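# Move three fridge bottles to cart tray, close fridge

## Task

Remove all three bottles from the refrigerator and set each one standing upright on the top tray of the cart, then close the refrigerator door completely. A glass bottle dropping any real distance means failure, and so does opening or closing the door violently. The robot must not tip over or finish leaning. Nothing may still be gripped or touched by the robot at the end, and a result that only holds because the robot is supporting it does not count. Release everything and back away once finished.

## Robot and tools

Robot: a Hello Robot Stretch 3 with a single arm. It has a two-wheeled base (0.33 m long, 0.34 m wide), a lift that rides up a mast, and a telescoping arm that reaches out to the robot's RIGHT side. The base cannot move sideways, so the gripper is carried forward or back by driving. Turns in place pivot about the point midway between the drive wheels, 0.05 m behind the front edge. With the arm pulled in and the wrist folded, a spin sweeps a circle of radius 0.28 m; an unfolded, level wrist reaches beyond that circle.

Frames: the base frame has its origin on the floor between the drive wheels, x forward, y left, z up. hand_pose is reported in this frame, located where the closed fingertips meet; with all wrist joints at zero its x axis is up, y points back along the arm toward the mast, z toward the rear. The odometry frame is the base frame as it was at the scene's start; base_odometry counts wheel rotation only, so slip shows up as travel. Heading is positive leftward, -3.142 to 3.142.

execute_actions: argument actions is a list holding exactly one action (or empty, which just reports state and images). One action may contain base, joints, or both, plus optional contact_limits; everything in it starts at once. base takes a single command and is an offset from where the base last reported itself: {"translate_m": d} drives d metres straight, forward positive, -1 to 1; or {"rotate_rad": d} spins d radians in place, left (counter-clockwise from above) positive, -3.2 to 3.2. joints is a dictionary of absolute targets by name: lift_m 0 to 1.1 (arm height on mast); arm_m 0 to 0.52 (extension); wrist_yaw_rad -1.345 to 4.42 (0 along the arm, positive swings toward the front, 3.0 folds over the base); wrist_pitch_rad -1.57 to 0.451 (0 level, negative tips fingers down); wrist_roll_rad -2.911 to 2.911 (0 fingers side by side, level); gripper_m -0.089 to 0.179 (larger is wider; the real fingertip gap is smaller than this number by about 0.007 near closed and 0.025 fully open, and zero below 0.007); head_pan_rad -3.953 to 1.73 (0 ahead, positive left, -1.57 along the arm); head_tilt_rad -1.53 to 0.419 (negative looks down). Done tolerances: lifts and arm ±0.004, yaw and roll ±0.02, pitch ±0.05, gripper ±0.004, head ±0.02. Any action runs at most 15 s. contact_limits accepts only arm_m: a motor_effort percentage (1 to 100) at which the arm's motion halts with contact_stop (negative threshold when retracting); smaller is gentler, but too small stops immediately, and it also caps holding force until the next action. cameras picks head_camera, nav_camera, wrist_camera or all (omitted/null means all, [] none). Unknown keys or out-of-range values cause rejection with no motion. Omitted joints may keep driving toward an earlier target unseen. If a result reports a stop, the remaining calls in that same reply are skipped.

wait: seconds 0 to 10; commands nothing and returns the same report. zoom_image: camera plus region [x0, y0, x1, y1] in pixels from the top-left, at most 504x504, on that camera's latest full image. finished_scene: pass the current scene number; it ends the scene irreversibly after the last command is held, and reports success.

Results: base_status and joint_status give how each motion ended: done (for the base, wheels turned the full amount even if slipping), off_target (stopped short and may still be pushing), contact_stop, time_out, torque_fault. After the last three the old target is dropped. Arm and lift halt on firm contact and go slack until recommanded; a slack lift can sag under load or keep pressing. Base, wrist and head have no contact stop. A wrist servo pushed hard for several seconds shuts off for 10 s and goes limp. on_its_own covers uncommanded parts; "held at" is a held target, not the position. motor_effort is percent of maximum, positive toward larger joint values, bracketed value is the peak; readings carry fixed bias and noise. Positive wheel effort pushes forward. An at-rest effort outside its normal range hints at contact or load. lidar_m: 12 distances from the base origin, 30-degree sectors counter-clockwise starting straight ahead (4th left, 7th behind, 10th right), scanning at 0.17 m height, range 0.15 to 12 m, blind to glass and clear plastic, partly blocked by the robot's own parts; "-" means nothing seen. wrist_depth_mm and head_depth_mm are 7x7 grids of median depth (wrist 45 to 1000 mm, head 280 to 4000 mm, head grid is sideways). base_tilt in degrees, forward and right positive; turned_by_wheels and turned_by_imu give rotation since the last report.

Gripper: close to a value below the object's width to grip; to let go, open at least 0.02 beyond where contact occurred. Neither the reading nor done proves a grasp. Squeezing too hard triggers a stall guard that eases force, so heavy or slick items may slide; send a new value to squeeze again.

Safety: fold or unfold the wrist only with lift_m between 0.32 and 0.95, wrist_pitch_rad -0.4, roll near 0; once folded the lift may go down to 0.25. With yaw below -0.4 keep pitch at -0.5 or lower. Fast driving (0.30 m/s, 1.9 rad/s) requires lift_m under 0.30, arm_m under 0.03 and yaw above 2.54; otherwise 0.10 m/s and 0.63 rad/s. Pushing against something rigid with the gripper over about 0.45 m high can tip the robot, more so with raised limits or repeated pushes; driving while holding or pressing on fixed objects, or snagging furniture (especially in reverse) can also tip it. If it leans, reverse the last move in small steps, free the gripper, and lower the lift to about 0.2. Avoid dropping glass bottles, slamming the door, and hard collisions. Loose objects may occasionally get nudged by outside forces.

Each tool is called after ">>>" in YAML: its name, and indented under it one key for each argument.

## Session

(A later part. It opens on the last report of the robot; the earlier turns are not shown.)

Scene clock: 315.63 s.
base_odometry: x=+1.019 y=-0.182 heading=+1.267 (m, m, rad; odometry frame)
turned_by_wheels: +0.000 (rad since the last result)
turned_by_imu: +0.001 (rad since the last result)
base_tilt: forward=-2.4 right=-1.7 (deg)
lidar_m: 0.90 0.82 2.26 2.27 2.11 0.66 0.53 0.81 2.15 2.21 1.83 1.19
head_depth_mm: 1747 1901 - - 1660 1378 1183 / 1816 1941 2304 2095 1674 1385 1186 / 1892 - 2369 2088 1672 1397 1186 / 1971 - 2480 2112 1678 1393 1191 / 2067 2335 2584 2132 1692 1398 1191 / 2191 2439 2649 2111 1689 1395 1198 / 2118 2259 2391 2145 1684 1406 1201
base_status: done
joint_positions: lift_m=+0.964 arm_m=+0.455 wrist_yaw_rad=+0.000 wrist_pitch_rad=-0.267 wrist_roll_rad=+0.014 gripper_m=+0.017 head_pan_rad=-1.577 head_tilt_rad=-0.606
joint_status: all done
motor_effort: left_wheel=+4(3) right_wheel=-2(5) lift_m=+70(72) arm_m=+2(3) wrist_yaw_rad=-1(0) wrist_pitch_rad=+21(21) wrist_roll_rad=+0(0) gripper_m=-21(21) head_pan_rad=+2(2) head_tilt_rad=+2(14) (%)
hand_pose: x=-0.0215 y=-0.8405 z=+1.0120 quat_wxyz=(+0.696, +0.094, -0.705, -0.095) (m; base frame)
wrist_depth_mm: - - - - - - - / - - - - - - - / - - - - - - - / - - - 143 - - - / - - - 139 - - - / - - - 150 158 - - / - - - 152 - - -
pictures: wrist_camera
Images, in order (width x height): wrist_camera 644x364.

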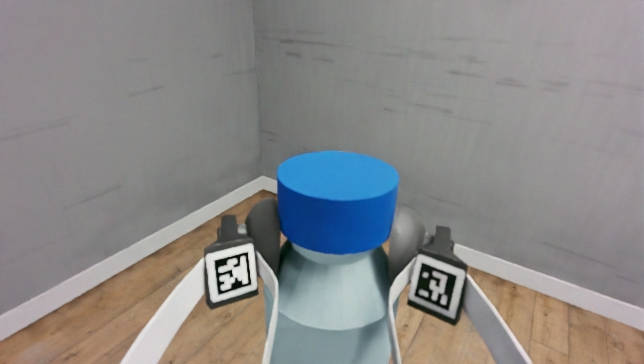

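>>> execute_actions:
  actions:
    - {"base": {"rotate_rad": -1.585}, "joints": {"lift_m": 0.975}}
  cameras: ["head_camera", "wrist_camera"]

Scene clock: 321.47 s.
base_odometry: x=+1.019 y=-0.182 heading=-0.318 (m, m, rad; odometry frame)
turned_by_wheels: -1.585 (rad since the last result)
turned_by_imu: -1.620 (rad since the last result)
base_tilt: forward=-2.5 right=-1.7 (deg)
lidar_m: 2.21 1.84 1.19 0.94 0.85 2.32 2.26 2.12 0.70 0.53 0.78 2.14
head_depth_mm: 1641 1771 - 1253 1613 1385 1185 / 1712 - 958 1206 1172 1356 1187 / 1772 - 1045 818 1038 1170 1161 / 1841 - 1008 820 734 926 1122 / 1933 2181 1057 733 1070 1237 1195 / 2033 2298 1019 796 1108 1326 1195 / 2144 2409 2675 949 1642 1403 1197
base_status: done
joint_positions: lift_m=+0.974 arm_m=+0.455 wrist_yaw_rad=-0.001 wrist_pitch_rad=-0.267 wrist_roll_rad=+0.014 gripper_m=+0.017 head_pan_rad=-1.577 head_tilt_rad=-0.606
joint_status: all done
motor_effort: left_wheel=+2(12) right_wheel=-3(9) lift_m=+70(71) arm_m=+2(2) wrist_yaw_rad=+0(3) wrist_pitch_rad=+21(21) wrist_roll_rad=+0(0) gripper_m=-21(22) head_pan_rad=+2(2) head_tilt_rad=+2(1) (%)
hand_pose: x=-0.0217 y=-0.8405 z=+1.0219 quat_wxyz=(+0.696, +0.093, -0.705, -0.095) (m; base frame)
wrist_depth_mm: - - - - - - - / - - - - - - - / - - - - - - - / - - - 144 618 - - / - - - 138 527 518 - / - - 412 150 157 475 437 / 328 345 383 151 377 399 226
pictures: head_camera (sideways: a quarter turn clockwise sets it upright), wrist_camera
Images, in order (width x height): head_camera 896x504, wrist_camera 644x364.

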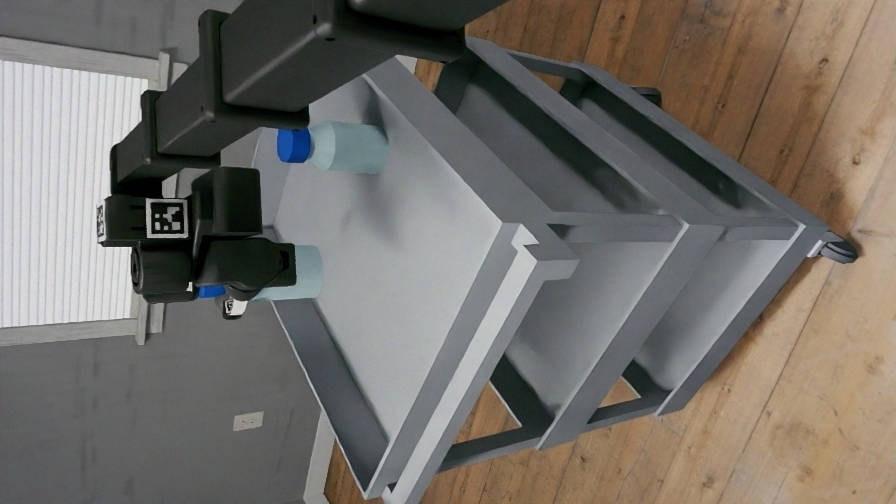

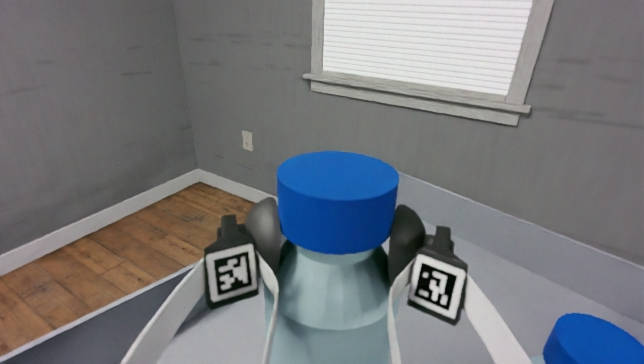

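>>> execute_actions:
  actions:
    - {"joints": {"lift_m": 0.845, "arm_m": 0.49}}
  cameras: ["head_camera", "wrist_camera"]

Scene clock: 326.20 s.
base_odometry: x=+1.019 y=-0.182 heading=-0.318 (m, m, rad; odometry frame)
turned_by_wheels: +0.000 (rad since the last result)
turned_by_imu: +0.000 (rad since the last result)
base_tilt: forward=-2.5 right=-1.6 (deg)
lidar_m: 2.20 1.83 1.20 0.93 0.85 2.32 2.26 2.13 0.69 0.53 0.78 2.14
head_depth_mm: 1642 1812 1052 1981 - - 1160 / 1708 1885 1098 - 1132 1334 1185 / 1772 1957 - 819 1036 1170 1162 / 1851 2061 - 822 735 926 1121 / 1919 2184 1060 823 1073 1233 1189 / 2017 2284 1018 796 1111 1333 1197 / 2154 2412 2639 950 1645 1408 1198
base_status: not commanded
joint_positions: lift_m=+0.846 arm_m=+0.490 wrist_yaw_rad=-0.001 wrist_pitch_rad=-0.247 wrist_roll_rad=+0.014 gripper_m=+0.017 head_pan_rad=-1.577 head_tilt_rad=-0.606
joint_status: all done
motor_effort: left_wheel=+3(3) right_wheel=-2(3) lift_m=+17(62) arm_m=+3(3) wrist_yaw_rad=+1(1) wrist_pitch_rad=+15(21) wrist_roll_rad=+0(0) gripper_m=-22(20) head_pan_rad=+2(2) head_tilt_rad=+2(1) (%)
hand_pose: x=-0.0217 y=-0.8772 z=+0.8984 quat_wxyz=(+0.697, +0.087, -0.706, -0.088) (m; base frame)
wrist_depth_mm: - - - - - - - / - - - - - - - / - - - - 536 - - / - - 352 144 454 442 390 / 256 293 339 138 177 369 373 / 263 283 270 150 158 298 299 / 238 239 242 151 239 249 185
pictures: head_camera (sideways: a quarter turn clockwise sets it upright), wrist_camera
Images, in order (width x height): head_camera 896x504, wrist_camera 644x364.

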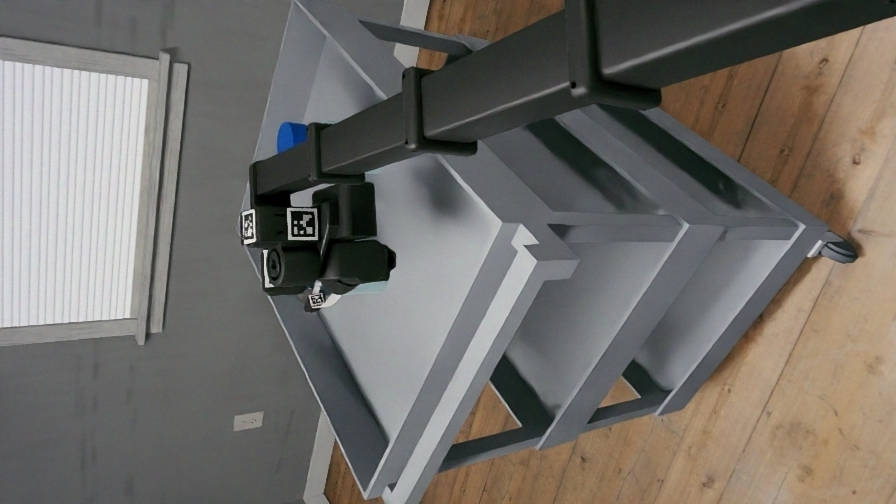

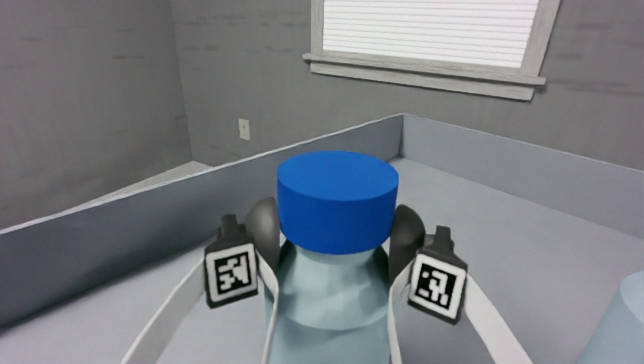

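>>> execute_actions:
  actions:
    - {"joints": {"lift_m": 0.839, "gripper_m": 0.10}}
  cameras: []

>>> execute_actions:
  actions:
    - {"joints": {"lift_m": 0.885, "arm_m": 0.41}}
  cameras: ["wrist_camera"]

>>> execute_actions:
  actions:
    - {"base": {"rotate_rad": 1.649}, "joints": {"arm_m": 0.2}}
  cameras: []

>>> execute_actions:
  actions:
    - {"base": {"translate_m": 0.854}, "joints": {"arm_m": 0.0, "lift_m": 0.575, "gripper_m": 0.12, "head_tilt_rad": -0.75}}
  cameras: []

Scene clock: 331.40 s.
base_odometry: x=+1.019 y=-0.182 heading=-0.318 (m, m, rad; odometry frame)
turned_by_wheels: +0.000 (rad since the last result)
turned_by_imu: +0.000 (rad since the last result)
base_tilt: forward=-2.5 right=-1.6 (deg)
lidar_m: 2.20 1.84 1.20 0.93 0.85 2.31 2.26 2.13 0.70 0.53 0.78 2.15
head_depth_mm: 1646 1807 1054 1941 - - 1155 / 1702 1878 1099 - 1115 1329 1187 / 1773 1960 - 820 1036 1170 1164 / 1861 2065 - 821 736 926 1124 / 1921 2180 1064 824 1069 1231 1195 / 2039 2309 1020 794 1111 1336 1192 / 2131 2416 2671 950 1640 1408 1197
base_status: not commanded
joint_positions: lift_m=+0.840 arm_m=+0.490 wrist_yaw_rad=-0.001 wrist_pitch_rad=-0.227 wrist_roll_rad=+0.014 gripper_m=+0.100 head_pan_rad=-1.577 head_tilt_rad=-0.606
joint_status: all done
motor_effort: left_wheel=+2(3) right_wheel=-3(3) lift_m=+16(14) arm_m=+3(2) wrist_yaw_rad=+1(0) wrist_pitch_rad=+8(15) wrist_roll_rad=+0(0) gripper_m=+1(92) head_pan_rad=+2(2) head_tilt_rad=+2(2) (%)
hand_pose: x=-0.0217 y=-0.8789 z=+0.8972 quat_wxyz=(+0.698, +0.080, -0.707, -0.081) (m; base frame)
wrist_depth_mm: - - - - - - - / - - - - - - - / - - - - 532 - - / - - 360 143 463 442 393 / 255 288 360 138 352 386 369 / 259 285 278 150 277 313 301 / 238 240 235 151 240 241 183
pictures: none
No camera images: the call's "cameras" was empty. Leave "cameras" out to get every camera's image.

Scene clock: 333.20 s.
base_odometry: x=+1.019 y=-0.182 heading=-0.318 (m, m, rad; odometry frame)
turned_by_wheels: +0.000 (rad since the last result)
turned_by_imu: +0.000 (rad since the last result)
base_tilt: forward=-2.5 right=-1.7 (deg)
lidar_m: 2.21 1.83 1.19 0.93 0.85 2.32 2.25 2.13 0.70 0.53 0.78 2.15
head_depth_mm: 1638 1800 1067 - - 1353 1185 / 1712 1886 1119 1209 1165 1351 1188 / 1771 1936 - 819 1040 1175 1171 / 1855 2043 - 820 737 926 1120 / 1930 2192 1060 822 1073 1232 1189 / 2031 2279 1032 795 1113 1342 1202 / 2130 2433 2662 952 1647 1407 1199
base_status: not commanded
joint_positions: lift_m=+0.884 arm_m=+0.410 wrist_yaw_rad=-0.001 wrist_pitch_rad=-0.226 wrist_roll_rad=+0.014 gripper_m=+0.100 head_pan_rad=-1.577 head_tilt_rad=-0.606
joint_status: all done
motor_effort: left_wheel=+3(3) right_wheel=-2(3) lift_m=+66(69) arm_m=-4(6) wrist_yaw_rad=+0(0) wrist_pitch_rad=+8(8) wrist_roll_rad=+0(0) gripper_m=+0(1) head_pan_rad=+2(2) head_tilt_rad=+2(1) (%)
hand_pose: x=-0.0217 y=-0.7996 z=+0.9421 quat_wxyz=(+0.698, +0.079, -0.707, -0.081) (m; base frame)
wrist_depth_mm: - - - - - - - / - - - - - - - / - - - - - - - / - - - 470 584 529 - / - 351 436 242 449 473 212 / 310 339 344 247 349 244 219 / 292 295 295 270 303 285 224
pictures: wrist_camera
Images, in order (width x height): wrist_camera 644x364.

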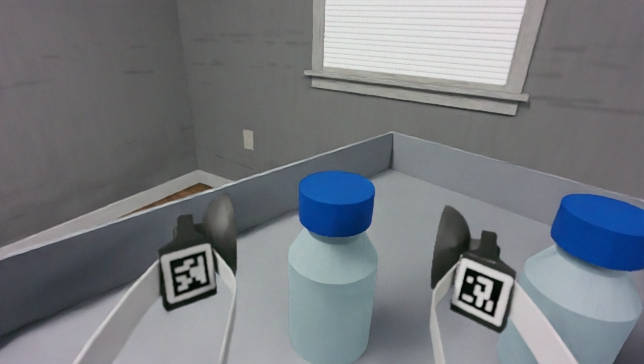

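Scene clock: 336.80 s.
base_odometry: x=+1.019 y=-0.182 heading=+1.331 (m, m, rad; odometry frame)
turned_by_wheels: +1.649 (rad since the last result)
turned_by_imu: +1.687 (rad since the last result)
base_tilt: forward=-2.5 right=-1.7 (deg)
lidar_m: 0.82 0.82 2.26 2.75 2.08 0.59 0.53 2.19 2.15 2.26 1.79 1.20
head_depth_mm: 1773 1946 2156 2237 - 1359 1189 / 1850 2050 2269 - 1624 1386 1186 / 1947 2164 2396 - 1592 1390 1187 / 2059 2290 2583 - 1605 1394 1195 / 2162 2433 2681 2043 1687 1397 1195 / 2195 2404 2536 2110 1682 1402 1197 / 1962 2119 2257 2120 1687 1403 1195
base_status: done
joint_positions: lift_m=+0.884 arm_m=+0.200 wrist_yaw_rad=+0.000 wrist_pitch_rad=-0.226 wrist_roll_rad=+0.014 gripper_m=+0.100 head_pan_rad=-1.577 head_tilt_rad=-0.606
joint_status: all done
motor_effort: left_wheel=-2(7) right_wheel=+0(5) lift_m=+65(66) arm_m=-3(3) wrist_yaw_rad=+0(1) wrist_pitch_rad=+8(8) wrist_roll_rad=+0(0) gripper_m=+1(0) head_pan_rad=+2(2) head_tilt_rad=+1(1) (%)
hand_pose: x=-0.0215 y=-0.5896 z=+0.9421 quat_wxyz=(+0.698, +0.079, -0.707, -0.081) (m; base frame)
wrist_depth_mm: - - - - - - - / - - - - - - - / - - - - - - - / - - - - - - - / - - - - - - - / - - - - - - - / - - - - - - -
pictures: none
No camera images: the call's "cameras" was empty. Leave "cameras" out to get every camera's image.

Scene clock: 346.80 s.
base_odometry: x=+1.222 y=+0.648 heading=+1.331 (m, m, rad; odometry frame)
turned_by_wheels: +0.000 (rad since the last result)
turned_by_imu: +0.002 (rad since the last result)
base_tilt: forward=-2.6 right=-1.7 (deg)
lidar_m: 0.31 0.23 0.22 0.23 2.80 1.78 1.39 2.68 2.62 1.38 0.54 0.62
head_depth_mm: 2198 2469 2206 1789 1497 1293 1128 / 2298 2564 2239 1801 1507 1296 1168 / 2140 2500 2218 1793 1496 1289 1172 / 1773 2009 2150 1797 1498 1317 1112 / 1514 1690 1897 1806 1510 1292 1134 / 1321 1442 1603 1709 1505 1097 1114 / 1172 1272 1386 706 774 1103 1045
base_status: done
joint_positions: lift_m=+0.576 arm_m=+0.000 wrist_yaw_rad=+0.000 wrist_pitch_rad=-0.225 wrist_roll_rad=+0.014 gripper_m=+0.120 head_pan_rad=-1.577 head_tilt_rad=-0.741
joint_status: all done
motor_effort: left_wheel=-3(21) right_wheel=+2(4) lift_m=+15(62) arm_m=-3(4) wrist_yaw_rad=+0(0) wrist_pitch_rad=+8(8) wrist_roll_rad=+0(0) gripper_m=+0(82) head_pan_rad=+2(2) head_tilt_rad=-4(14) (%)
hand_pose: x=-0.0215 y=-0.3896 z=+0.6337 quat_wxyz=(+0.698, +0.079, -0.707, -0.080) (m; base frame)
wrist_depth_mm: 267 845 - - - - - / 276 877 - - - - - / 285 914 - - - - - / 297 957 - - - - - / 312 354 - - - - - / 332 354 - - - - - / 513 413 895 912 908 902 929
pictures: none
No camera images: the call's "cameras" was empty. Leave "cameras" out to get every camera's image.

>>> execute_actions:
  actions:
    - {"base": {"rotate_rad": 1.069}, "joints": {"arm_m": 0.04}}
  cameras: []

>>> execute_actions:
  actions:
    - {"joints": {"arm_m": 0.33}}
  cameras: ["nav_camera", "wrist_camera"]

Scene clock: 351.70 s.
base_odometry: x=+1.222 y=+0.648 heading=+2.400 (m, m, rad; odometry frame)
turned_by_wheels: +1.069 (rad since the last result)
turned_by_imu: +1.093 (rad since the last result)
base_tilt: forward=-2.5 right=-1.7 (deg)
lidar_m: 0.23 0.25 2.79 1.71 1.55 2.65 2.62 1.35 0.54 0.57 0.31 0.24
head_depth_mm: 747 804 659 817 846 986 1127 / 748 819 660 1003 886 1143 - / 749 820 661 1008 909 1162 - / 750 824 664 985 910 1213 1128 / 753 823 665 1007 912 1145 1133 / 727 760 646 705 787 924 955 / 524 527 527 589 662 656 655
base_status: done
joint_positions: lift_m=+0.576 arm_m=+0.040 wrist_yaw_rad=+0.000 wrist_pitch_rad=-0.225 wrist_roll_rad=+0.014 gripper_m=+0.120 head_pan_rad=-1.577 head_tilt_rad=-0.741
joint_status: all done
motor_effort: left_wheel=-3(8) right_wheel=+1(5) lift_m=+15(15) arm_m=+2(2) wrist_yaw_rad=+0(0) wrist_pitch_rad=+8(8) wrist_roll_rad=+0(0) gripper_m=+1(1) head_pan_rad=+2(2) head_tilt_rad=-2(4) (%)
hand_pose: x=-0.0215 y=-0.4290 z=+0.6337 quat_wxyz=(+0.698, +0.079, -0.707, -0.080) (m; base frame)
wrist_depth_mm: 201 267 430 566 535 521 441 / 203 273 447 585 577 546 430 / 207 275 467 503 606 581 423 / 217 284 438 494 498 509 415 / 233 274 368 368 376 406 366 / 250 262 292 295 299 - 306 / 279 304 484 266 259 246 256
pictures: none
No camera images: the call's "cameras" was empty. Leave "cameras" out to get every camera's image.

Scene clock: 355.07 s.
base_odometry: x=+1.222 y=+0.648 heading=+2.400 (m, m, rad; odometry frame)
turned_by_wheels: +0.000 (rad since the last result)
turned_by_imu: +0.000 (rad since the last result)
base_tilt: forward=-2.5 right=-1.7 (deg)
lidar_m: 0.23 0.25 2.78 1.71 1.55 2.66 2.61 1.35 0.54 0.57 0.31 0.24
head_depth_mm: 746 803 659 814 847 987 1129 / 747 820 661 1003 886 1116 - / 750 821 662 1017 865 1166 1132 / 751 820 663 582 869 1167 1132 / 752 823 665 1008 912 1151 1137 / 727 762 648 703 786 922 956 / 524 526 527 587 660 655 655
base_status: not commanded
joint_positions: lift_m=+0.576 arm_m=+0.330 wrist_yaw_rad=+0.000 wrist_pitch_rad=-0.225 wrist_roll_rad=+0.014 gripper_m=+0.120 head_pan_rad=-1.577 head_tilt_rad=-0.741
joint_status: all done
motor_effort: left_wheel=-3(3) right_wheel=+1(0) lift_m=+16(15) arm_m=+3(3) wrist_yaw_rad=+0(0) wrist_pitch_rad=+8(8) wrist_roll_rad=+0(0) gripper_m=+1(1) head_pan_rad=+2(2) head_tilt_rad=-4(4) (%)
hand_pose: x=-0.0215 y=-0.7190 z=+0.6337 quat_wxyz=(+0.698, +0.079, -0.707, -0.080) (m; base frame)
wrist_depth_mm: 178 233 297 289 275 269 258 / 181 237 315 307 294 284 274 / 183 242 335 315 312 300 290 / 187 246 359 210 332 321 310 / 190 238 362 210 347 339 326 / 192 227 291 227 288 - 304 / 188 241 244 239 248 245 254
pictures: nav_camera (sideways: a quarter turn counterclockwise sets it upright), wrist_camera
Images, in order (width x height): nav_camera 672x504, wrist_camera 644x364.

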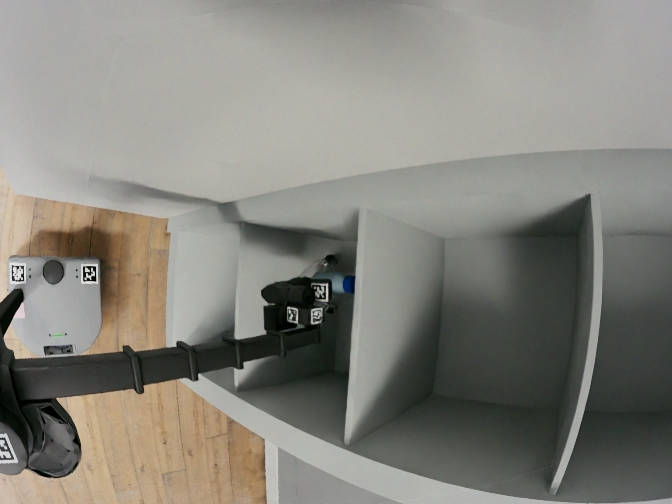

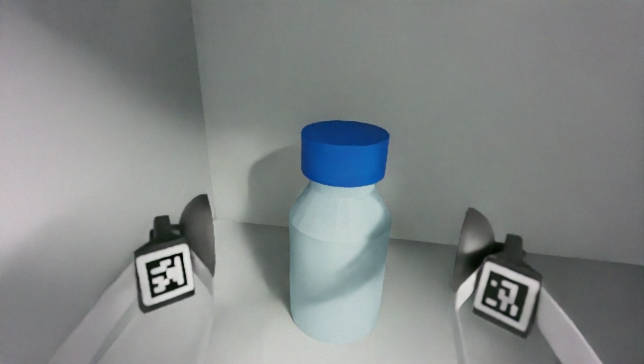

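>>> execute_actions:
  actions:
    - {"base": {"translate_m": -0.004}, "joints": {"arm_m": 0.394, "gripper_m": 0.09, "lift_m": 0.572}}
  cameras: ["wrist_camera"]

Scene clock: 358.40 s.
base_odometry: x=+1.225 y=+0.645 heading=+2.400 (m, m, rad; odometry frame)
turned_by_wheels: +0.000 (rad since the last result)
turned_by_imu: +0.000 (rad since the last result)
base_tilt: forward=-2.5 right=-1.7 (deg)
lidar_m: 0.24 0.25 2.78 1.71 1.54 2.66 2.61 1.35 0.54 0.58 0.31 0.24
head_depth_mm: 746 803 658 801 846 986 1129 / 747 818 659 1005 907 1142 - / 747 822 660 581 876 1163 1133 / 753 821 663 581 901 1165 1135 / 751 823 664 1009 911 1146 1137 / 726 777 661 720 788 922 973 / 536 537 539 588 663 664 667
base_status: done
joint_positions: lift_m=+0.573 arm_m=+0.394 wrist_yaw_rad=+0.000 wrist_pitch_rad=-0.225 wrist_roll_rad=+0.014 gripper_m=+0.090 head_pan_rad=-1.577 head_tilt_rad=-0.741
joint_status: all done
motor_effort: left_wheel=-4(8) right_wheel=+1(3) lift_m=+15(16) arm_m=+1(3) wrist_yaw_rad=+0(0) wrist_pitch_rad=+8(8) wrist_roll_rad=+0(0) gripper_m=+0(92) head_pan_rad=+2(2) head_tilt_rad=-3(3) (%)
hand_pose: x=-0.0215 y=-0.7830 z=+0.6307 quat_wxyz=(+0.698, +0.079, -0.707, -0.080) (m; base frame)
wrist_depth_mm: 177 230 236 227 220 213 205 / 180 235 253 242 234 225 216 / 182 240 269 257 247 239 230 / 185 246 288 138 258 254 244 / 188 251 306 139 277 268 261 / 191 239 265 149 271 285 277 / 194 230 232 152 235 238 250
pictures: wrist_camera
Images, in order (width x height): wrist_camera 644x364.

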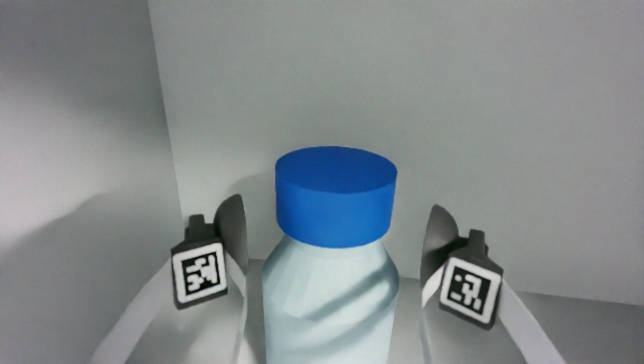

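>>> execute_actions:
  actions:
    - {"joints": {"gripper_m": 0.016}}
  cameras: []

>>> execute_actions:
  actions:
    - {"joints": {"lift_m": 0.60}}
  cameras: ["wrist_camera"]

Scene clock: 362.93 s.
base_odometry: x=+1.225 y=+0.645 heading=+2.400 (m, m, rad; odometry frame)
turned_by_wheels: +0.000 (rad since the last result)
turned_by_imu: +0.000 (rad since the last result)
base_tilt: forward=-2.4 right=-1.7 (deg)
lidar_m: 0.24 0.25 2.78 1.71 1.54 2.66 2.61 1.35 0.54 0.58 0.31 0.24
head_depth_mm: 746 800 657 801 847 986 1129 / 747 820 660 1004 908 1140 - / 749 821 661 582 874 1165 1133 / 750 822 664 581 899 1167 1131 / 753 825 664 1009 911 1144 1138 / 725 778 661 719 786 921 974 / 536 537 538 589 665 665 667
base_status: not commanded
joint_positions: lift_m=+0.573 arm_m=+0.394 wrist_yaw_rad=+0.001 wrist_pitch_rad=-0.221 wrist_roll_rad=+0.014 gripper_m=+0.017 head_pan_rad=-1.577 head_tilt_rad=-0.741
joint_status: all done
motor_effort: left_wheel=-2(3) right_wheel=+0(1) lift_m=+15(15) arm_m=+2(2) wrist_yaw_rad=-2(2) wrist_pitch_rad=+7(8) wrist_roll_rad=+0(0) gripper_m=-20(99) head_pan_rad=+2(2) head_tilt_rad=-4(3) (%)
hand_pose: x=-0.0212 y=-0.7834 z=+0.6318 quat_wxyz=(+0.698, +0.078, -0.707, -0.078) (m; base frame)
wrist_depth_mm: 176 230 237 229 220 213 206 / 180 234 252 242 234 224 217 / 182 238 267 258 247 238 229 / 185 244 288 141 259 254 245 / 188 248 312 139 175 272 260 / 191 252 268 150 158 286 278 / 194 232 242 152 239 249 251
pictures: none
No camera images: the call's "cameras" was empty. Leave "cameras" out to get every camera's image.

Scene clock: 363.97 s.
base_odometry: x=+1.225 y=+0.645 heading=+2.400 (m, m, rad; odometry frame)
turned_by_wheels: +0.000 (rad since the last result)
turned_by_imu: +0.000 (rad since the last result)
base_tilt: forward=-2.5 right=-1.7 (deg)
lidar_m: 0.24 0.25 2.79 1.71 1.54 2.66 2.61 1.35 0.53 0.58 0.31 0.24
head_depth_mm: 745 802 658 803 844 989 1140 / 748 819 660 1000 896 1162 - / 747 820 659 579 887 1166 1131 / 750 822 663 580 909 1168 1133 / 750 825 665 1006 910 1142 1136 / 726 777 662 719 787 923 972 / 536 537 538 587 665 665 667
base_status: not commanded
joint_positions: lift_m=+0.599 arm_m=+0.394 wrist_yaw_rad=+0.001 wrist_pitch_rad=-0.264 wrist_roll_rad=+0.014 gripper_m=+0.017 head_pan_rad=-1.577 head_tilt_rad=-0.741
joint_status: all done
motor_effort: left_wheel=-2(3) right_wheel=+0(0) lift_m=+70(71) arm_m=+2(3) wrist_yaw_rad=-1(2) wrist_pitch_rad=+20(22) wrist_roll_rad=+0(0) gripper_m=-21(21) head_pan_rad=+2(2) head_tilt_rad=-3(3) (%)
hand_pose: x=-0.0212 y=-0.7798 z=+0.6477 quat_wxyz=(+0.696, +0.093, -0.705, -0.094) (m; base frame)
wrist_depth_mm: 176 231 236 227 220 213 204 / 180 235 253 243 233 225 217 / 183 240 272 259 250 240 232 / 185 245 294 142 265 257 248 / 188 251 321 140 225 277 266 / 192 255 284 151 158 294 287 / 195 239 255 153 254 262 265
pictures: wrist_camera
Images, in order (width x height): wrist_camera 644x364.

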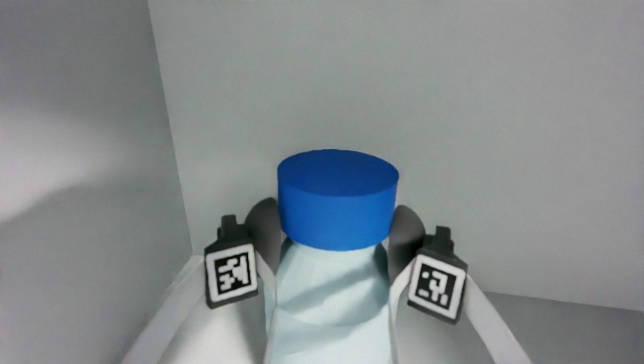

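>>> execute_actions:
  actions:
    - {"joints": {"arm_m": 0.0}}
  cameras: []

>>> execute_actions:
  actions:
    - {"base": {"rotate_rad": -1.08}, "joints": {"lift_m": 0.80}}
  cameras: ["wrist_camera"]

>>> execute_actions:
  actions:
    - {"base": {"translate_m": -0.655}, "joints": {"lift_m": 0.975, "arm_m": 0.497, "head_tilt_rad": -0.55}}
  cameras: ["wrist_camera"]

Scene clock: 404.50 s.
base_odometry: x=+1.225 y=+0.645 heading=+2.400 (m, m, rad; odometry frame)
turned_by_wheels: +0.000 (rad since the last result)
turned_by_imu: +0.000 (rad since the last result)
base_tilt: forward=-2.5 right=-1.6 (deg)
lidar_m: 0.24 0.25 2.78 1.70 1.55 2.66 2.61 1.35 0.54 0.58 0.31 0.24
head_depth_mm: 746 803 659 802 844 985 1148 / 748 821 661 1004 888 1144 1175 / 747 822 662 1006 889 1166 1172 / 751 822 663 1006 888 710 1111 / 751 825 663 1009 913 1145 1136 / 725 778 661 718 786 923 971 / 536 537 539 588 665 666 667
base_status: not commanded
joint_positions: lift_m=+0.599 arm_m=+0.000 wrist_yaw_rad=+0.000 wrist_pitch_rad=-0.265 wrist_roll_rad=+0.014 gripper_m=+0.017 head_pan_rad=-1.577 head_tilt_rad=-0.741
joint_status: all done
motor_effort: left_wheel=-3(2) right_wheel=+1(0) lift_m=+71(70) arm_m=-4(5) wrist_yaw_rad=+0(1) wrist_pitch_rad=+20(20) wrist_roll_rad=+0(0) gripper_m=-21(22) head_pan_rad=+2(2) head_tilt_rad=-4(4) (%)
hand_pose: x=-0.0215 y=-0.3862 z=+0.6473 quat_wxyz=(+0.696, +0.093, -0.705, -0.095) (m; base frame)
wrist_depth_mm: 216 278 452 595 575 555 426 / 228 285 472 642 610 592 419 / 244 291 485 665 638 619 408 / 269 298 456 142 475 509 400 / 296 301 393 140 272 387 377 / 312 322 454 151 158 318 319 / 283 349 515 153 713 513 288
pictures: none
No camera images: the call's "cameras" was empty. Leave "cameras" out to get every camera's image.

Scene clock: 407.20 s.
base_odometry: x=+1.225 y=+0.645 heading=+1.320 (m, m, rad; odometry frame)
turned_by_wheels: -1.080 (rad since the last result)
turned_by_imu: -1.105 (rad since the last result)
base_tilt: forward=-2.5 right=-1.7 (deg)
lidar_m: 0.33 0.24 0.24 0.25 2.82 1.81 1.39 2.68 2.61 1.39 0.54 0.65
head_depth_mm: 2200 2432 2206 1788 1497 - - / 2311 2584 2229 1798 1495 - - / 2194 2541 2235 1790 1499 - - / 1802 2051 2154 1794 538 - 1138 / 1540 1708 1937 1795 1486 1290 1137 / 1334 1471 1621 1722 1507 1105 1117 / 1184 1280 1401 1479 770 1067 1047
base_status: done
joint_positions: lift_m=+0.799 arm_m=+0.000 wrist_yaw_rad=+0.000 wrist_pitch_rad=-0.266 wrist_roll_rad=+0.014 gripper_m=+0.017 head_pan_rad=-1.577 head_tilt_rad=-0.741
joint_status: all done
motor_effort: left_wheel=+3(10) right_wheel=-2(6) lift_m=+70(70) arm_m=-3(4) wrist_yaw_rad=+0(0) wrist_pitch_rad=+20(20) wrist_roll_rad=+0(0) gripper_m=-21(21) head_pan_rad=+2(2) head_tilt_rad=-3(4) (%)
hand_pose: x=-0.0215 y=-0.3862 z=+0.8472 quat_wxyz=(+0.696, +0.093, -0.705, -0.095) (m; base frame)
wrist_depth_mm: 271 862 - - - - - / 278 886 - - - - - / 290 948 - - - - - / 299 960 - 142 - - - / 313 - - 140 - - - / 342 399 - 150 158 - - / 427 398 - 153 - - -
pictures: wrist_camera
Images, in order (width x height): wrist_camera 644x364.

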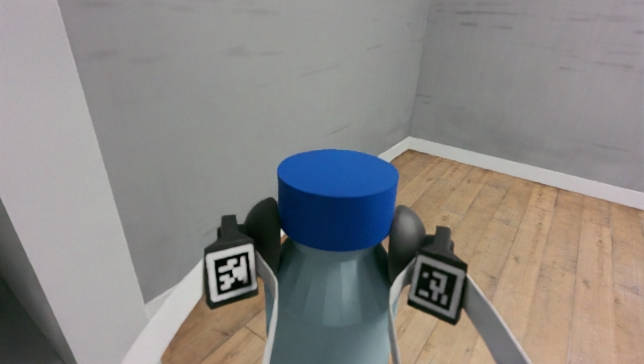

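Scene clock: 414.83 s.
base_odometry: x=+1.063 y=+0.010 heading=+1.320 (m, m, rad; odometry frame)
turned_by_wheels: +0.000 (rad since the last result)
turned_by_imu: +0.001 (rad since the last result)
base_tilt: forward=-2.5 right=-1.6 (deg)
lidar_m: 0.81 0.70 2.53 2.20 2.25 0.88 0.73 2.31 2.26 2.15 1.62 1.02
head_depth_mm: 1846 2005 - - 1744 1424 1210 / 1943 2056 2440 2233 1742 1442 1211 / 2025 2251 2505 2252 1738 1438 1217 / 2139 - 2622 2261 1745 1440 1218 / 2224 2426 2641 2262 1757 1450 1218 / 2035 2155 2328 2270 1762 1444 1231 / 1789 1909 2035 2099 1780 1453 1227
base_status: done
joint_positions: lift_m=+0.974 arm_m=+0.497 wrist_yaw_rad=+0.000 wrist_pitch_rad=-0.267 wrist_roll_rad=+0.014 gripper_m=+0.017 head_pan_rad=-1.577 head_tilt_rad=-0.557
joint_status: all done
motor_effort: left_wheel=+3(4) right_wheel=-2(6) lift_m=+70(77) arm_m=+2(3) wrist_yaw_rad=+0(0) wrist_pitch_rad=+21(21) wrist_roll_rad=+0(0) gripper_m=-22(21) head_pan_rad=+2(2) head_tilt_rad=+2(13) (%)
hand_pose: x=-0.0215 y=-0.8825 z=+1.0220 quat_wxyz=(+0.696, +0.094, -0.705, -0.095) (m; base frame)
wrist_depth_mm: 957 - - - - - - / 992 - - - - - - / - - - - - - - / - - - 142 - - - / - - - 140 - - - / - - - 151 158 - - / - - - 153 - - -
pictures: wrist_camera
Images, in order (width x height): wrist_camera 644x364.

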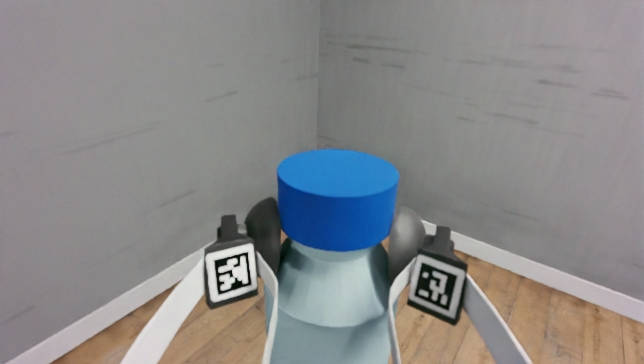

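>>> execute_actions:
  actions:
    - {"base": {"rotate_rad": -1.626}, "joints": {"arm_m": 0.518}}
  cameras: ["head_camera", "wrist_camera"]

Scene clock: 420.40 s.
base_odometry: x=+1.063 y=+0.010 heading=-0.306 (m, m, rad; odometry frame)
turned_by_wheels: -1.626 (rad since the last result)
turned_by_imu: -1.662 (rad since the last result)
base_tilt: forward=-2.5 right=-1.7 (deg)
lidar_m: 2.29 1.65 1.02 0.86 0.81 2.53 2.20 2.26 0.99 0.73 1.05 2.26
head_depth_mm: 1783 1943 - - 1748 1423 1212 / 1850 1991 1066 1418 1569 1428 1212 / 1917 - 1082 1276 1235 1363 1222 / 2019 - 1103 850 1032 1270 1214 / 2113 2342 1183 1012 1240 1369 1220 / 2201 2462 1149 1285 1419 1452 1221 / 2341 2610 2829 2182 1774 1451 1229
base_status: done
joint_positions: lift_m=+0.974 arm_m=+0.517 wrist_yaw_rad=-0.001 wrist_pitch_rad=-0.267 wrist_roll_rad=+0.014 gripper_m=+0.017 head_pan_rad=-1.577 head_tilt_rad=-0.557
joint_status: all done
motor_effort: left_wheel=+4(12) right_wheel=-3(10) lift_m=+70(70) arm_m=+1(3) wrist_yaw_rad=+0(3) wrist_pitch_rad=+21(21) wrist_roll_rad=+0(0) gripper_m=-21(22) head_pan_rad=+2(2) head_tilt_rad=+2(2) (%)
hand_pose: x=-0.0217 y=-0.9027 z=+1.0220 quat_wxyz=(+0.696, +0.093, -0.705, -0.095) (m; base frame)
wrist_depth_mm: - - - - - - - / - - - - - - - / - - - - - - - / - - - 142 662 - - / - - 494 140 358 353 527 / 399 432 428 151 157 341 470 / 369 381 381 152 379 378 382
pictures: head_camera (sideways: a quarter turn clockwise sets it upright), wrist_camera
Images, in order (width x height): head_camera 896x504, wrist_camera 644x364.

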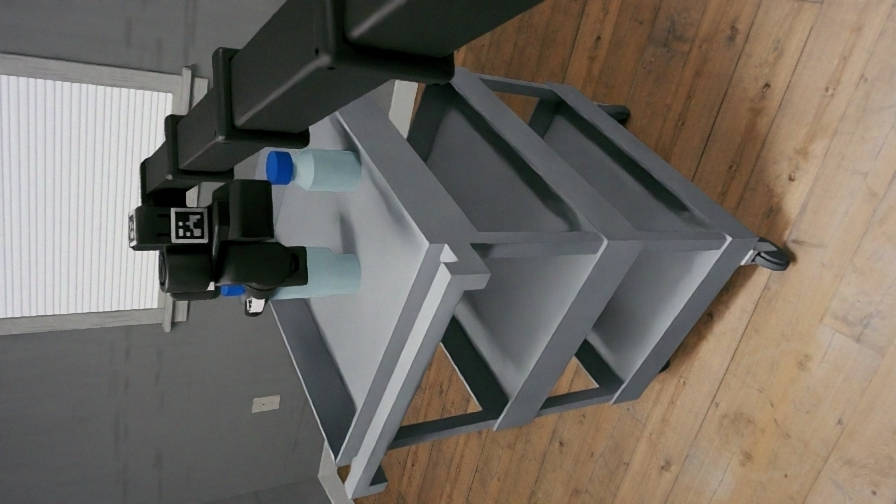

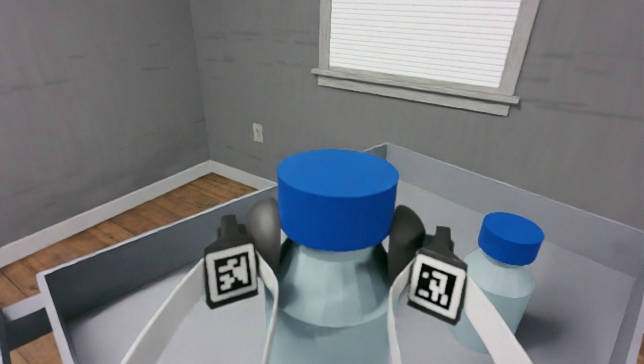

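>>> execute_actions:
  actions:
    - {"joints": {"lift_m": 0.845}}
  cameras: ["head_camera", "wrist_camera"]

Scene clock: 426.80 s.
base_odometry: x=+1.063 y=+0.010 heading=-0.306 (m, m, rad; odometry frame)
turned_by_wheels: +0.000 (rad since the last result)
turned_by_imu: +0.000 (rad since the last result)
base_tilt: forward=-2.5 right=-1.7 (deg)
lidar_m: 2.29 1.66 1.02 0.86 0.80 2.52 2.20 2.26 0.99 0.73 1.05 2.25
head_depth_mm: 1777 1936 2078 2233 - - 1189 / 1850 2029 1231 - 1450 1400 1216 / 1923 2115 1314 1279 1235 1367 1215 / 2004 2194 - 832 1025 1277 1219 / 2103 2329 1226 1015 1246 1369 1222 / 2210 2468 1154 1282 1424 1435 1221 / 2320 2606 2825 2197 1771 1450 1224
base_status: not commanded
joint_positions: lift_m=+0.846 arm_m=+0.517 wrist_yaw_rad=-0.001 wrist_pitch_rad=-0.249 wrist_roll_rad=+0.014 gripper_m=+0.017 head_pan_rad=-1.577 head_tilt_rad=-0.556
joint_status: all done
motor_effort: left_wheel=+3(3) right_wheel=-3(2) lift_m=+17(65) arm_m=+2(2) wrist_yaw_rad=+1(1) wrist_pitch_rad=+15(21) wrist_roll_rad=+0(0) gripper_m=-20(21) head_pan_rad=+2(2) head_tilt_rad=+2(1) (%)
hand_pose: x=-0.0217 y=-0.9043 z=+0.8979 quat_wxyz=(+0.697, +0.087, -0.706, -0.089) (m; base frame)
wrist_depth_mm: - - - - - - - / - - - - - - - / - - 493 308 641 554 458 / 343 394 449 142 449 298 455 / 338 347 368 140 174 309 372 / 280 285 267 150 158 298 299 / 245 239 241 153 238 249 250
pictures: head_camera (sideways: a quarter turn clockwise sets it upright), wrist_camera
Images, in order (width x height): head_camera 896x504, wrist_camera 644x364.

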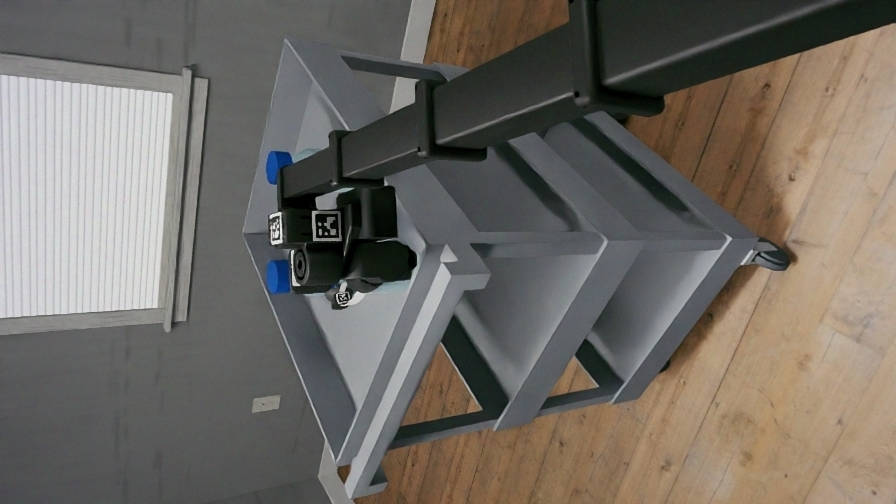

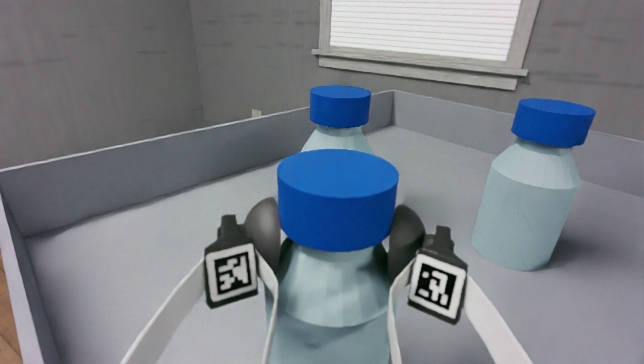

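>>> execute_actions:
  actions:
    - {"joints": {"lift_m": 0.839, "gripper_m": 0.10}}
  cameras: []

>>> execute_actions:
  actions:
    - {"joints": {"lift_m": 0.885, "arm_m": 0.435}}
  cameras: ["wrist_camera"]

>>> execute_actions:
  actions:
    - {"base": {"rotate_rad": 2.599}, "joints": {"arm_m": 0.0, "gripper_m": 0.0, "head_pan_rad": -0.8, "head_tilt_rad": -0.9}}
  cameras: ["nav_camera"]

Scene clock: 434.37 s.
base_odometry: x=+1.063 y=+0.010 heading=-0.306 (m, m, rad; odometry frame)
turned_by_wheels: +0.000 (rad since the last result)
turned_by_imu: +0.000 (rad since the last result)
base_tilt: forward=-2.5 right=-1.6 (deg)
lidar_m: 2.28 1.66 1.02 0.86 0.81 2.53 2.21 2.26 0.99 0.73 1.06 2.26
head_depth_mm: 1767 1944 2079 2188 1863 - 1185 / 1851 2016 1235 - 1482 1390 1213 / 1927 2112 1296 1281 1237 1364 1217 / 1997 2204 - 833 1031 1268 1215 / 2104 2358 1224 1012 1245 1377 1218 / 2214 2492 1153 1282 1422 1449 1224 / 2339 2615 2832 2205 1779 1448 1227
base_status: not commanded
joint_positions: lift_m=+0.840 arm_m=+0.517 wrist_yaw_rad=-0.001 wrist_pitch_rad=-0.227 wrist_roll_rad=+0.014 gripper_m=+0.100 head_pan_rad=-1.577 head_tilt_rad=-0.556
joint_status: all done
motor_effort: left_wheel=+3(3) right_wheel=-3(2) lift_m=+16(20) arm_m=+2(1) wrist_yaw_rad=+1(1) wrist_pitch_rad=+8(15) wrist_roll_rad=+0(0) gripper_m=+1(92) head_pan_rad=+2(3) head_tilt_rad=+1(2) (%)
hand_pose: x=-0.0217 y=-0.9061 z=+0.8972 quat_wxyz=(+0.698, +0.080, -0.707, -0.081) (m; base frame)
wrist_depth_mm: - - - - - - - / - - - - - - - / - - 522 309 657 560 477 / 345 393 450 143 461 297 461 / 337 356 360 138 353 300 380 / 283 298 279 150 276 305 305 / 245 241 235 152 239 242 254
pictures: none
No camera images: the call's "cameras" was empty. Leave "cameras" out to get every camera's image.

Scene clock: 436.17 s.
base_odometry: x=+1.063 y=+0.010 heading=-0.306 (m, m, rad; odometry frame)
turned_by_wheels: +0.000 (rad since the last result)
turned_by_imu: +0.000 (rad since the last result)
base_tilt: forward=-2.5 right=-1.7 (deg)
lidar_m: 2.29 1.65 1.02 0.86 0.81 2.53 2.20 2.26 0.99 0.73 1.06 2.25
head_depth_mm: 1767 1948 2082 2239 - 1361 1212 / 1849 2015 1255 - 1553 1429 1217 / 1932 2109 - 1287 1241 1366 1214 / 2019 2199 - 831 1029 1279 1223 / 2103 2352 1229 1010 1246 1377 1222 / 2220 2459 1150 1284 1431 1455 1229 / 2345 2619 2865 2191 1772 1458 1229
base_status: not commanded
joint_positions: lift_m=+0.884 arm_m=+0.435 wrist_yaw_rad=-0.001 wrist_pitch_rad=-0.226 wrist_roll_rad=+0.014 gripper_m=+0.100 head_pan_rad=-1.577 head_tilt_rad=-0.556
joint_status: all done
motor_effort: left_wheel=+3(3) right_wheel=-4(3) lift_m=+65(70) arm_m=-4(3) wrist_yaw_rad=+0(1) wrist_pitch_rad=+8(8) wrist_roll_rad=+0(0) gripper_m=+0(1) head_pan_rad=+2(2) head_tilt_rad=+1(1) (%)
hand_pose: x=-0.0217 y=-0.8246 z=+0.9421 quat_wxyz=(+0.698, +0.079, -0.707, -0.081) (m; base frame)
wrist_depth_mm: - - - - - - - / - - - - - - - / - - - 635 756 - - / - 473 538 269 608 385 543 / 382 435 446 246 452 428 492 / - 378 344 250 348 385 - / 222 282 295 272 305 296 -
pictures: wrist_camera
Images, in order (width x height): wrist_camera 644x364.

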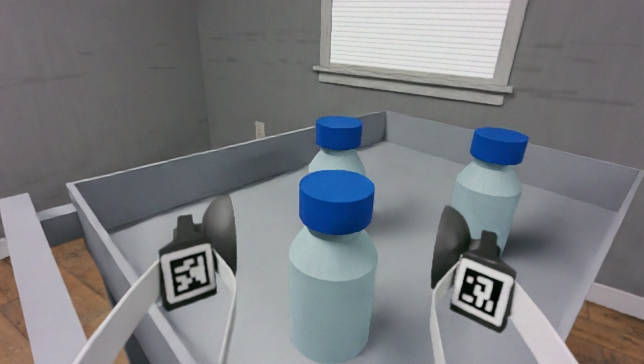

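Scene clock: 441.33 s.
base_odometry: x=+1.063 y=+0.010 heading=+2.293 (m, m, rad; odometry frame)
turned_by_wheels: +2.599 (rad since the last result)
turned_by_imu: +2.658 (rad since the last result)
base_tilt: forward=-2.5 right=-1.7 (deg)
lidar_m: 2.53 2.20 2.25 1.00 0.86 1.05 2.26 2.31 1.65 1.02 0.86 0.70
head_depth_mm: 1215 1309 1628 1483 1371 1219 1082 / 1038 1241 1590 1517 1379 1216 1098 / 947 1136 1395 1575 1378 1223 1112 / 826 967 1168 1467 1378 1221 1103 / 732 843 987 1202 1360 1216 1100 / 659 746 862 1070 1354 1225 1102 / 600 686 1761 1584 1375 1226 1101
base_status: done
joint_positions: lift_m=+0.884 arm_m=+0.000 wrist_yaw_rad=+0.000 wrist_pitch_rad=-0.226 wrist_roll_rad=+0.014 gripper_m=+0.000 head_pan_rad=-0.807 head_tilt_rad=-0.889
joint_status: all done
motor_effort: left_wheel=-3(9) right_wheel=+1(4) lift_m=+66(65) arm_m=-4(3) wrist_yaw_rad=+0(1) wrist_pitch_rad=+8(8) wrist_roll_rad=+0(0) gripper_m=-3(92) head_pan_rad=+2(28) head_tilt_rad=-4(19) (%)
hand_pose: x=-0.0214 y=-0.3896 z=+0.9421 quat_wxyz=(+0.698, +0.079, -0.707, -0.080) (m; base frame)
wrist_depth_mm: 725 - - - - - - / 771 951 - - - - - / 767 - - - - - - / 777 - - - - - - / 781 - - - - - - / 788 - - - - - - / 802 - - - - - -
pictures: nav_camera (sideways: a quarter turn counterclockwise sets it upright)
Images, in order (width x height): nav_camera 672x504.

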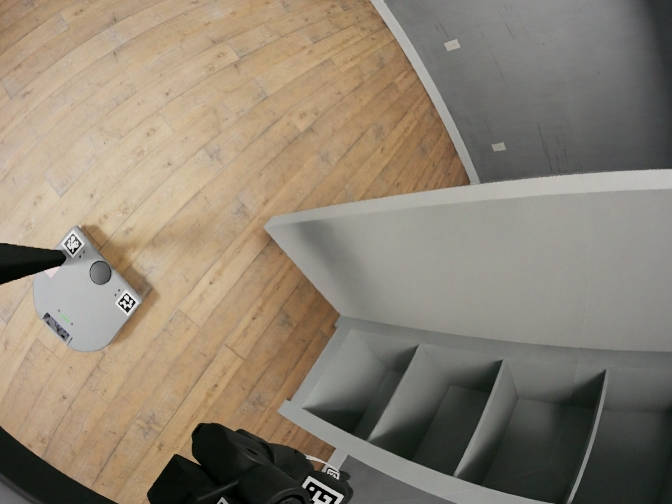

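>>> execute_actions:
  actions:
    - {"base": {"translate_m": 0.70}, "joints": {"lift_m": 0.33, "wrist_pitch_rad": -1.3, "head_pan_rad": -1.8, "head_tilt_rad": -1.0}}
  cameras: ["nav_camera", "head_camera"]

Scene clock: 452.10 s.
base_odometry: x=+0.600 y=+0.536 heading=+2.293 (m, m, rad; odometry frame)
turned_by_wheels: +0.000 (rad since the last result)
turned_by_imu: +0.002 (rad since the last result)
base_tilt: forward=-2.5 right=-1.7 (deg)
lidar_m: 1.82 1.55 2.28 2.18 1.36 1.22 2.96 2.28 0.37 0.36 1.62 1.90
head_depth_mm: 1162 1890 1667 1471 1315 1196 1115 / 1164 1333 1609 1472 1312 1198 - / 1307 1607 1575 1469 1318 1228 - / 339 409 518 704 1099 1247 - / 312 371 484 788 1301 1195 1088 / 406 875 1572 1471 1320 1196 1086 / 1330 1557 1668 1473 1319 1195 1088
base_status: done
joint_positions: lift_m=+0.331 arm_m=+0.000 wrist_yaw_rad=+0.000 wrist_pitch_rad=-1.297 wrist_roll_rad=+0.014 gripper_m=+0.000 head_pan_rad=-1.793 head_tilt_rad=-0.988
joint_status: all done
motor_effort: left_wheel=-3(5) right_wheel=+1(3) lift_m=+16(62) arm_m=-4(4) wrist_yaw_rad=+0(0) wrist_pitch_rad=-1(9) wrist_roll_rad=+0(0) gripper_m=-2(3) head_pan_rad=-3(29) head_tilt_rad=-4(14) (%)
hand_pose: x=-0.0216 y=-0.1913 z=+0.2162 quat_wxyz=(+0.560, +0.424, -0.567, -0.430) (m; base frame)
wrist_depth_mm: 409 409 404 400 264 397 393 / 409 405 401 396 395 391 384 / 403 397 398 395 390 385 384 / 395 400 391 391 383 382 381 / 396 390 391 - 386 380 379 / 392 387 387 - - 376 373 / 389 387 - - - - 370
pictures: head_camera (sideways: a quarter turn clockwise sets it upright), nav_camera (sideways: a quarter turn counterclockwise sets it upright)
Images, in order (width x height): head_camera 896x504, nav_camera 672x504.

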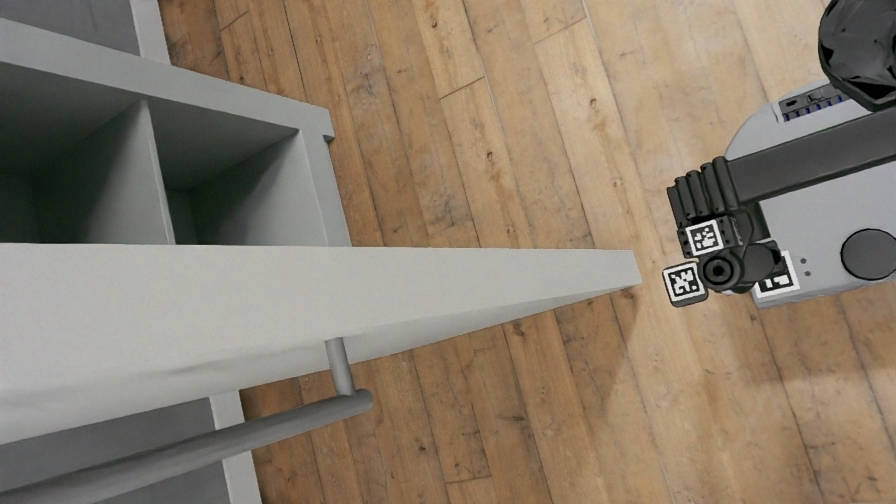

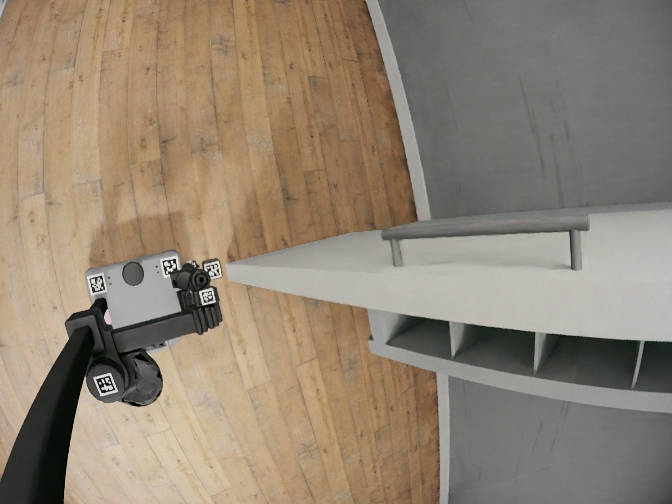

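>>> execute_actions:
  actions:
    - {"base": {"rotate_rad": 0.104}, "joints": {"wrist_yaw_rad": 0.4, "wrist_pitch_rad": 0.0, "arm_m": 0.09}}
  cameras: ["head_camera"]

Scene clock: 458.20 s.
base_odometry: x=+0.600 y=+0.536 heading=+2.397 (m, m, rad; odometry frame)
turned_by_wheels: +0.104 (rad since the last result)
turned_by_imu: +0.106 (rad since the last result)
base_tilt: forward=-2.5 right=-1.7 (deg)
lidar_m: 1.81 1.55 2.23 2.19 1.28 1.22 2.96 2.06 0.36 0.36 1.67 1.86
head_depth_mm: 1149 1276 1617 1473 1315 1193 1117 / 1297 1512 1562 1473 1317 1195 - / 328 1167 1533 1446 1323 1229 - / 313 375 467 631 909 1187 - / 451 702 793 1446 1343 1191 1083 / 1346 1608 1637 1470 1316 1193 1089 / 1411 1668 1664 1474 1326 1199 1088
base_status: done
joint_positions: lift_m=+0.331 arm_m=+0.090 wrist_yaw_rad=+0.399 wrist_pitch_rad=-0.028 wrist_roll_rad=+0.014 gripper_m=+0.000 head_pan_rad=-1.793 head_tilt_rad=-0.988
joint_status: all done
motor_effort: left_wheel=-3(8) right_wheel=+1(4) lift_m=+16(16) arm_m=+2(2) wrist_yaw_rad=+1(2) wrist_pitch_rad=+9(8) wrist_roll_rad=+0(0) gripper_m=-2(3) head_pan_rad=-3(3) head_tilt_rad=-5(4) (%)
hand_pose: x=+0.0778 y=-0.4701 z=+0.4381 quat_wxyz=(+0.691, +0.151, -0.695, +0.129) (m; base frame)
wrist_depth_mm: - - - - - - 935 / - - - - - - 877 / - - - - - - 755 / - - - - - - 502 / - - - - - - 448 / 926 937 971 - - - 404 / 729 741 762 771 784 796 366
pictures: head_camera (sideways: a quarter turn clockwise sets it upright)
Images, in order (width x height): head_camera 896x504.

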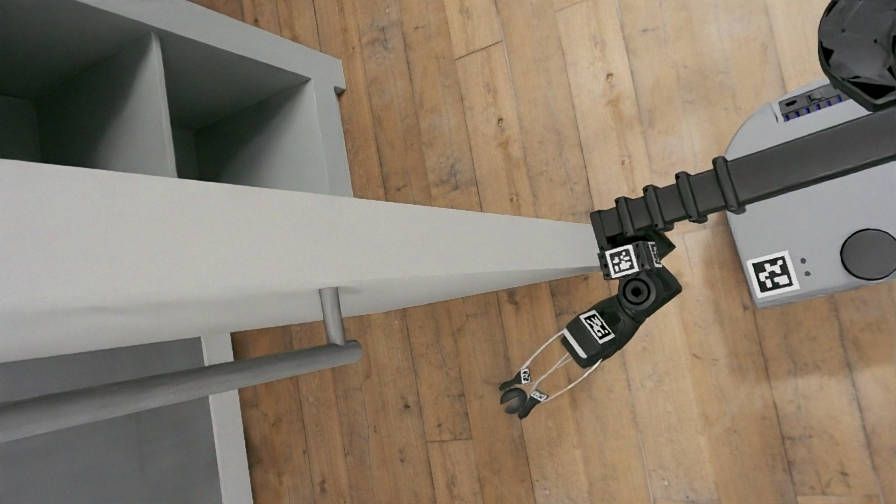

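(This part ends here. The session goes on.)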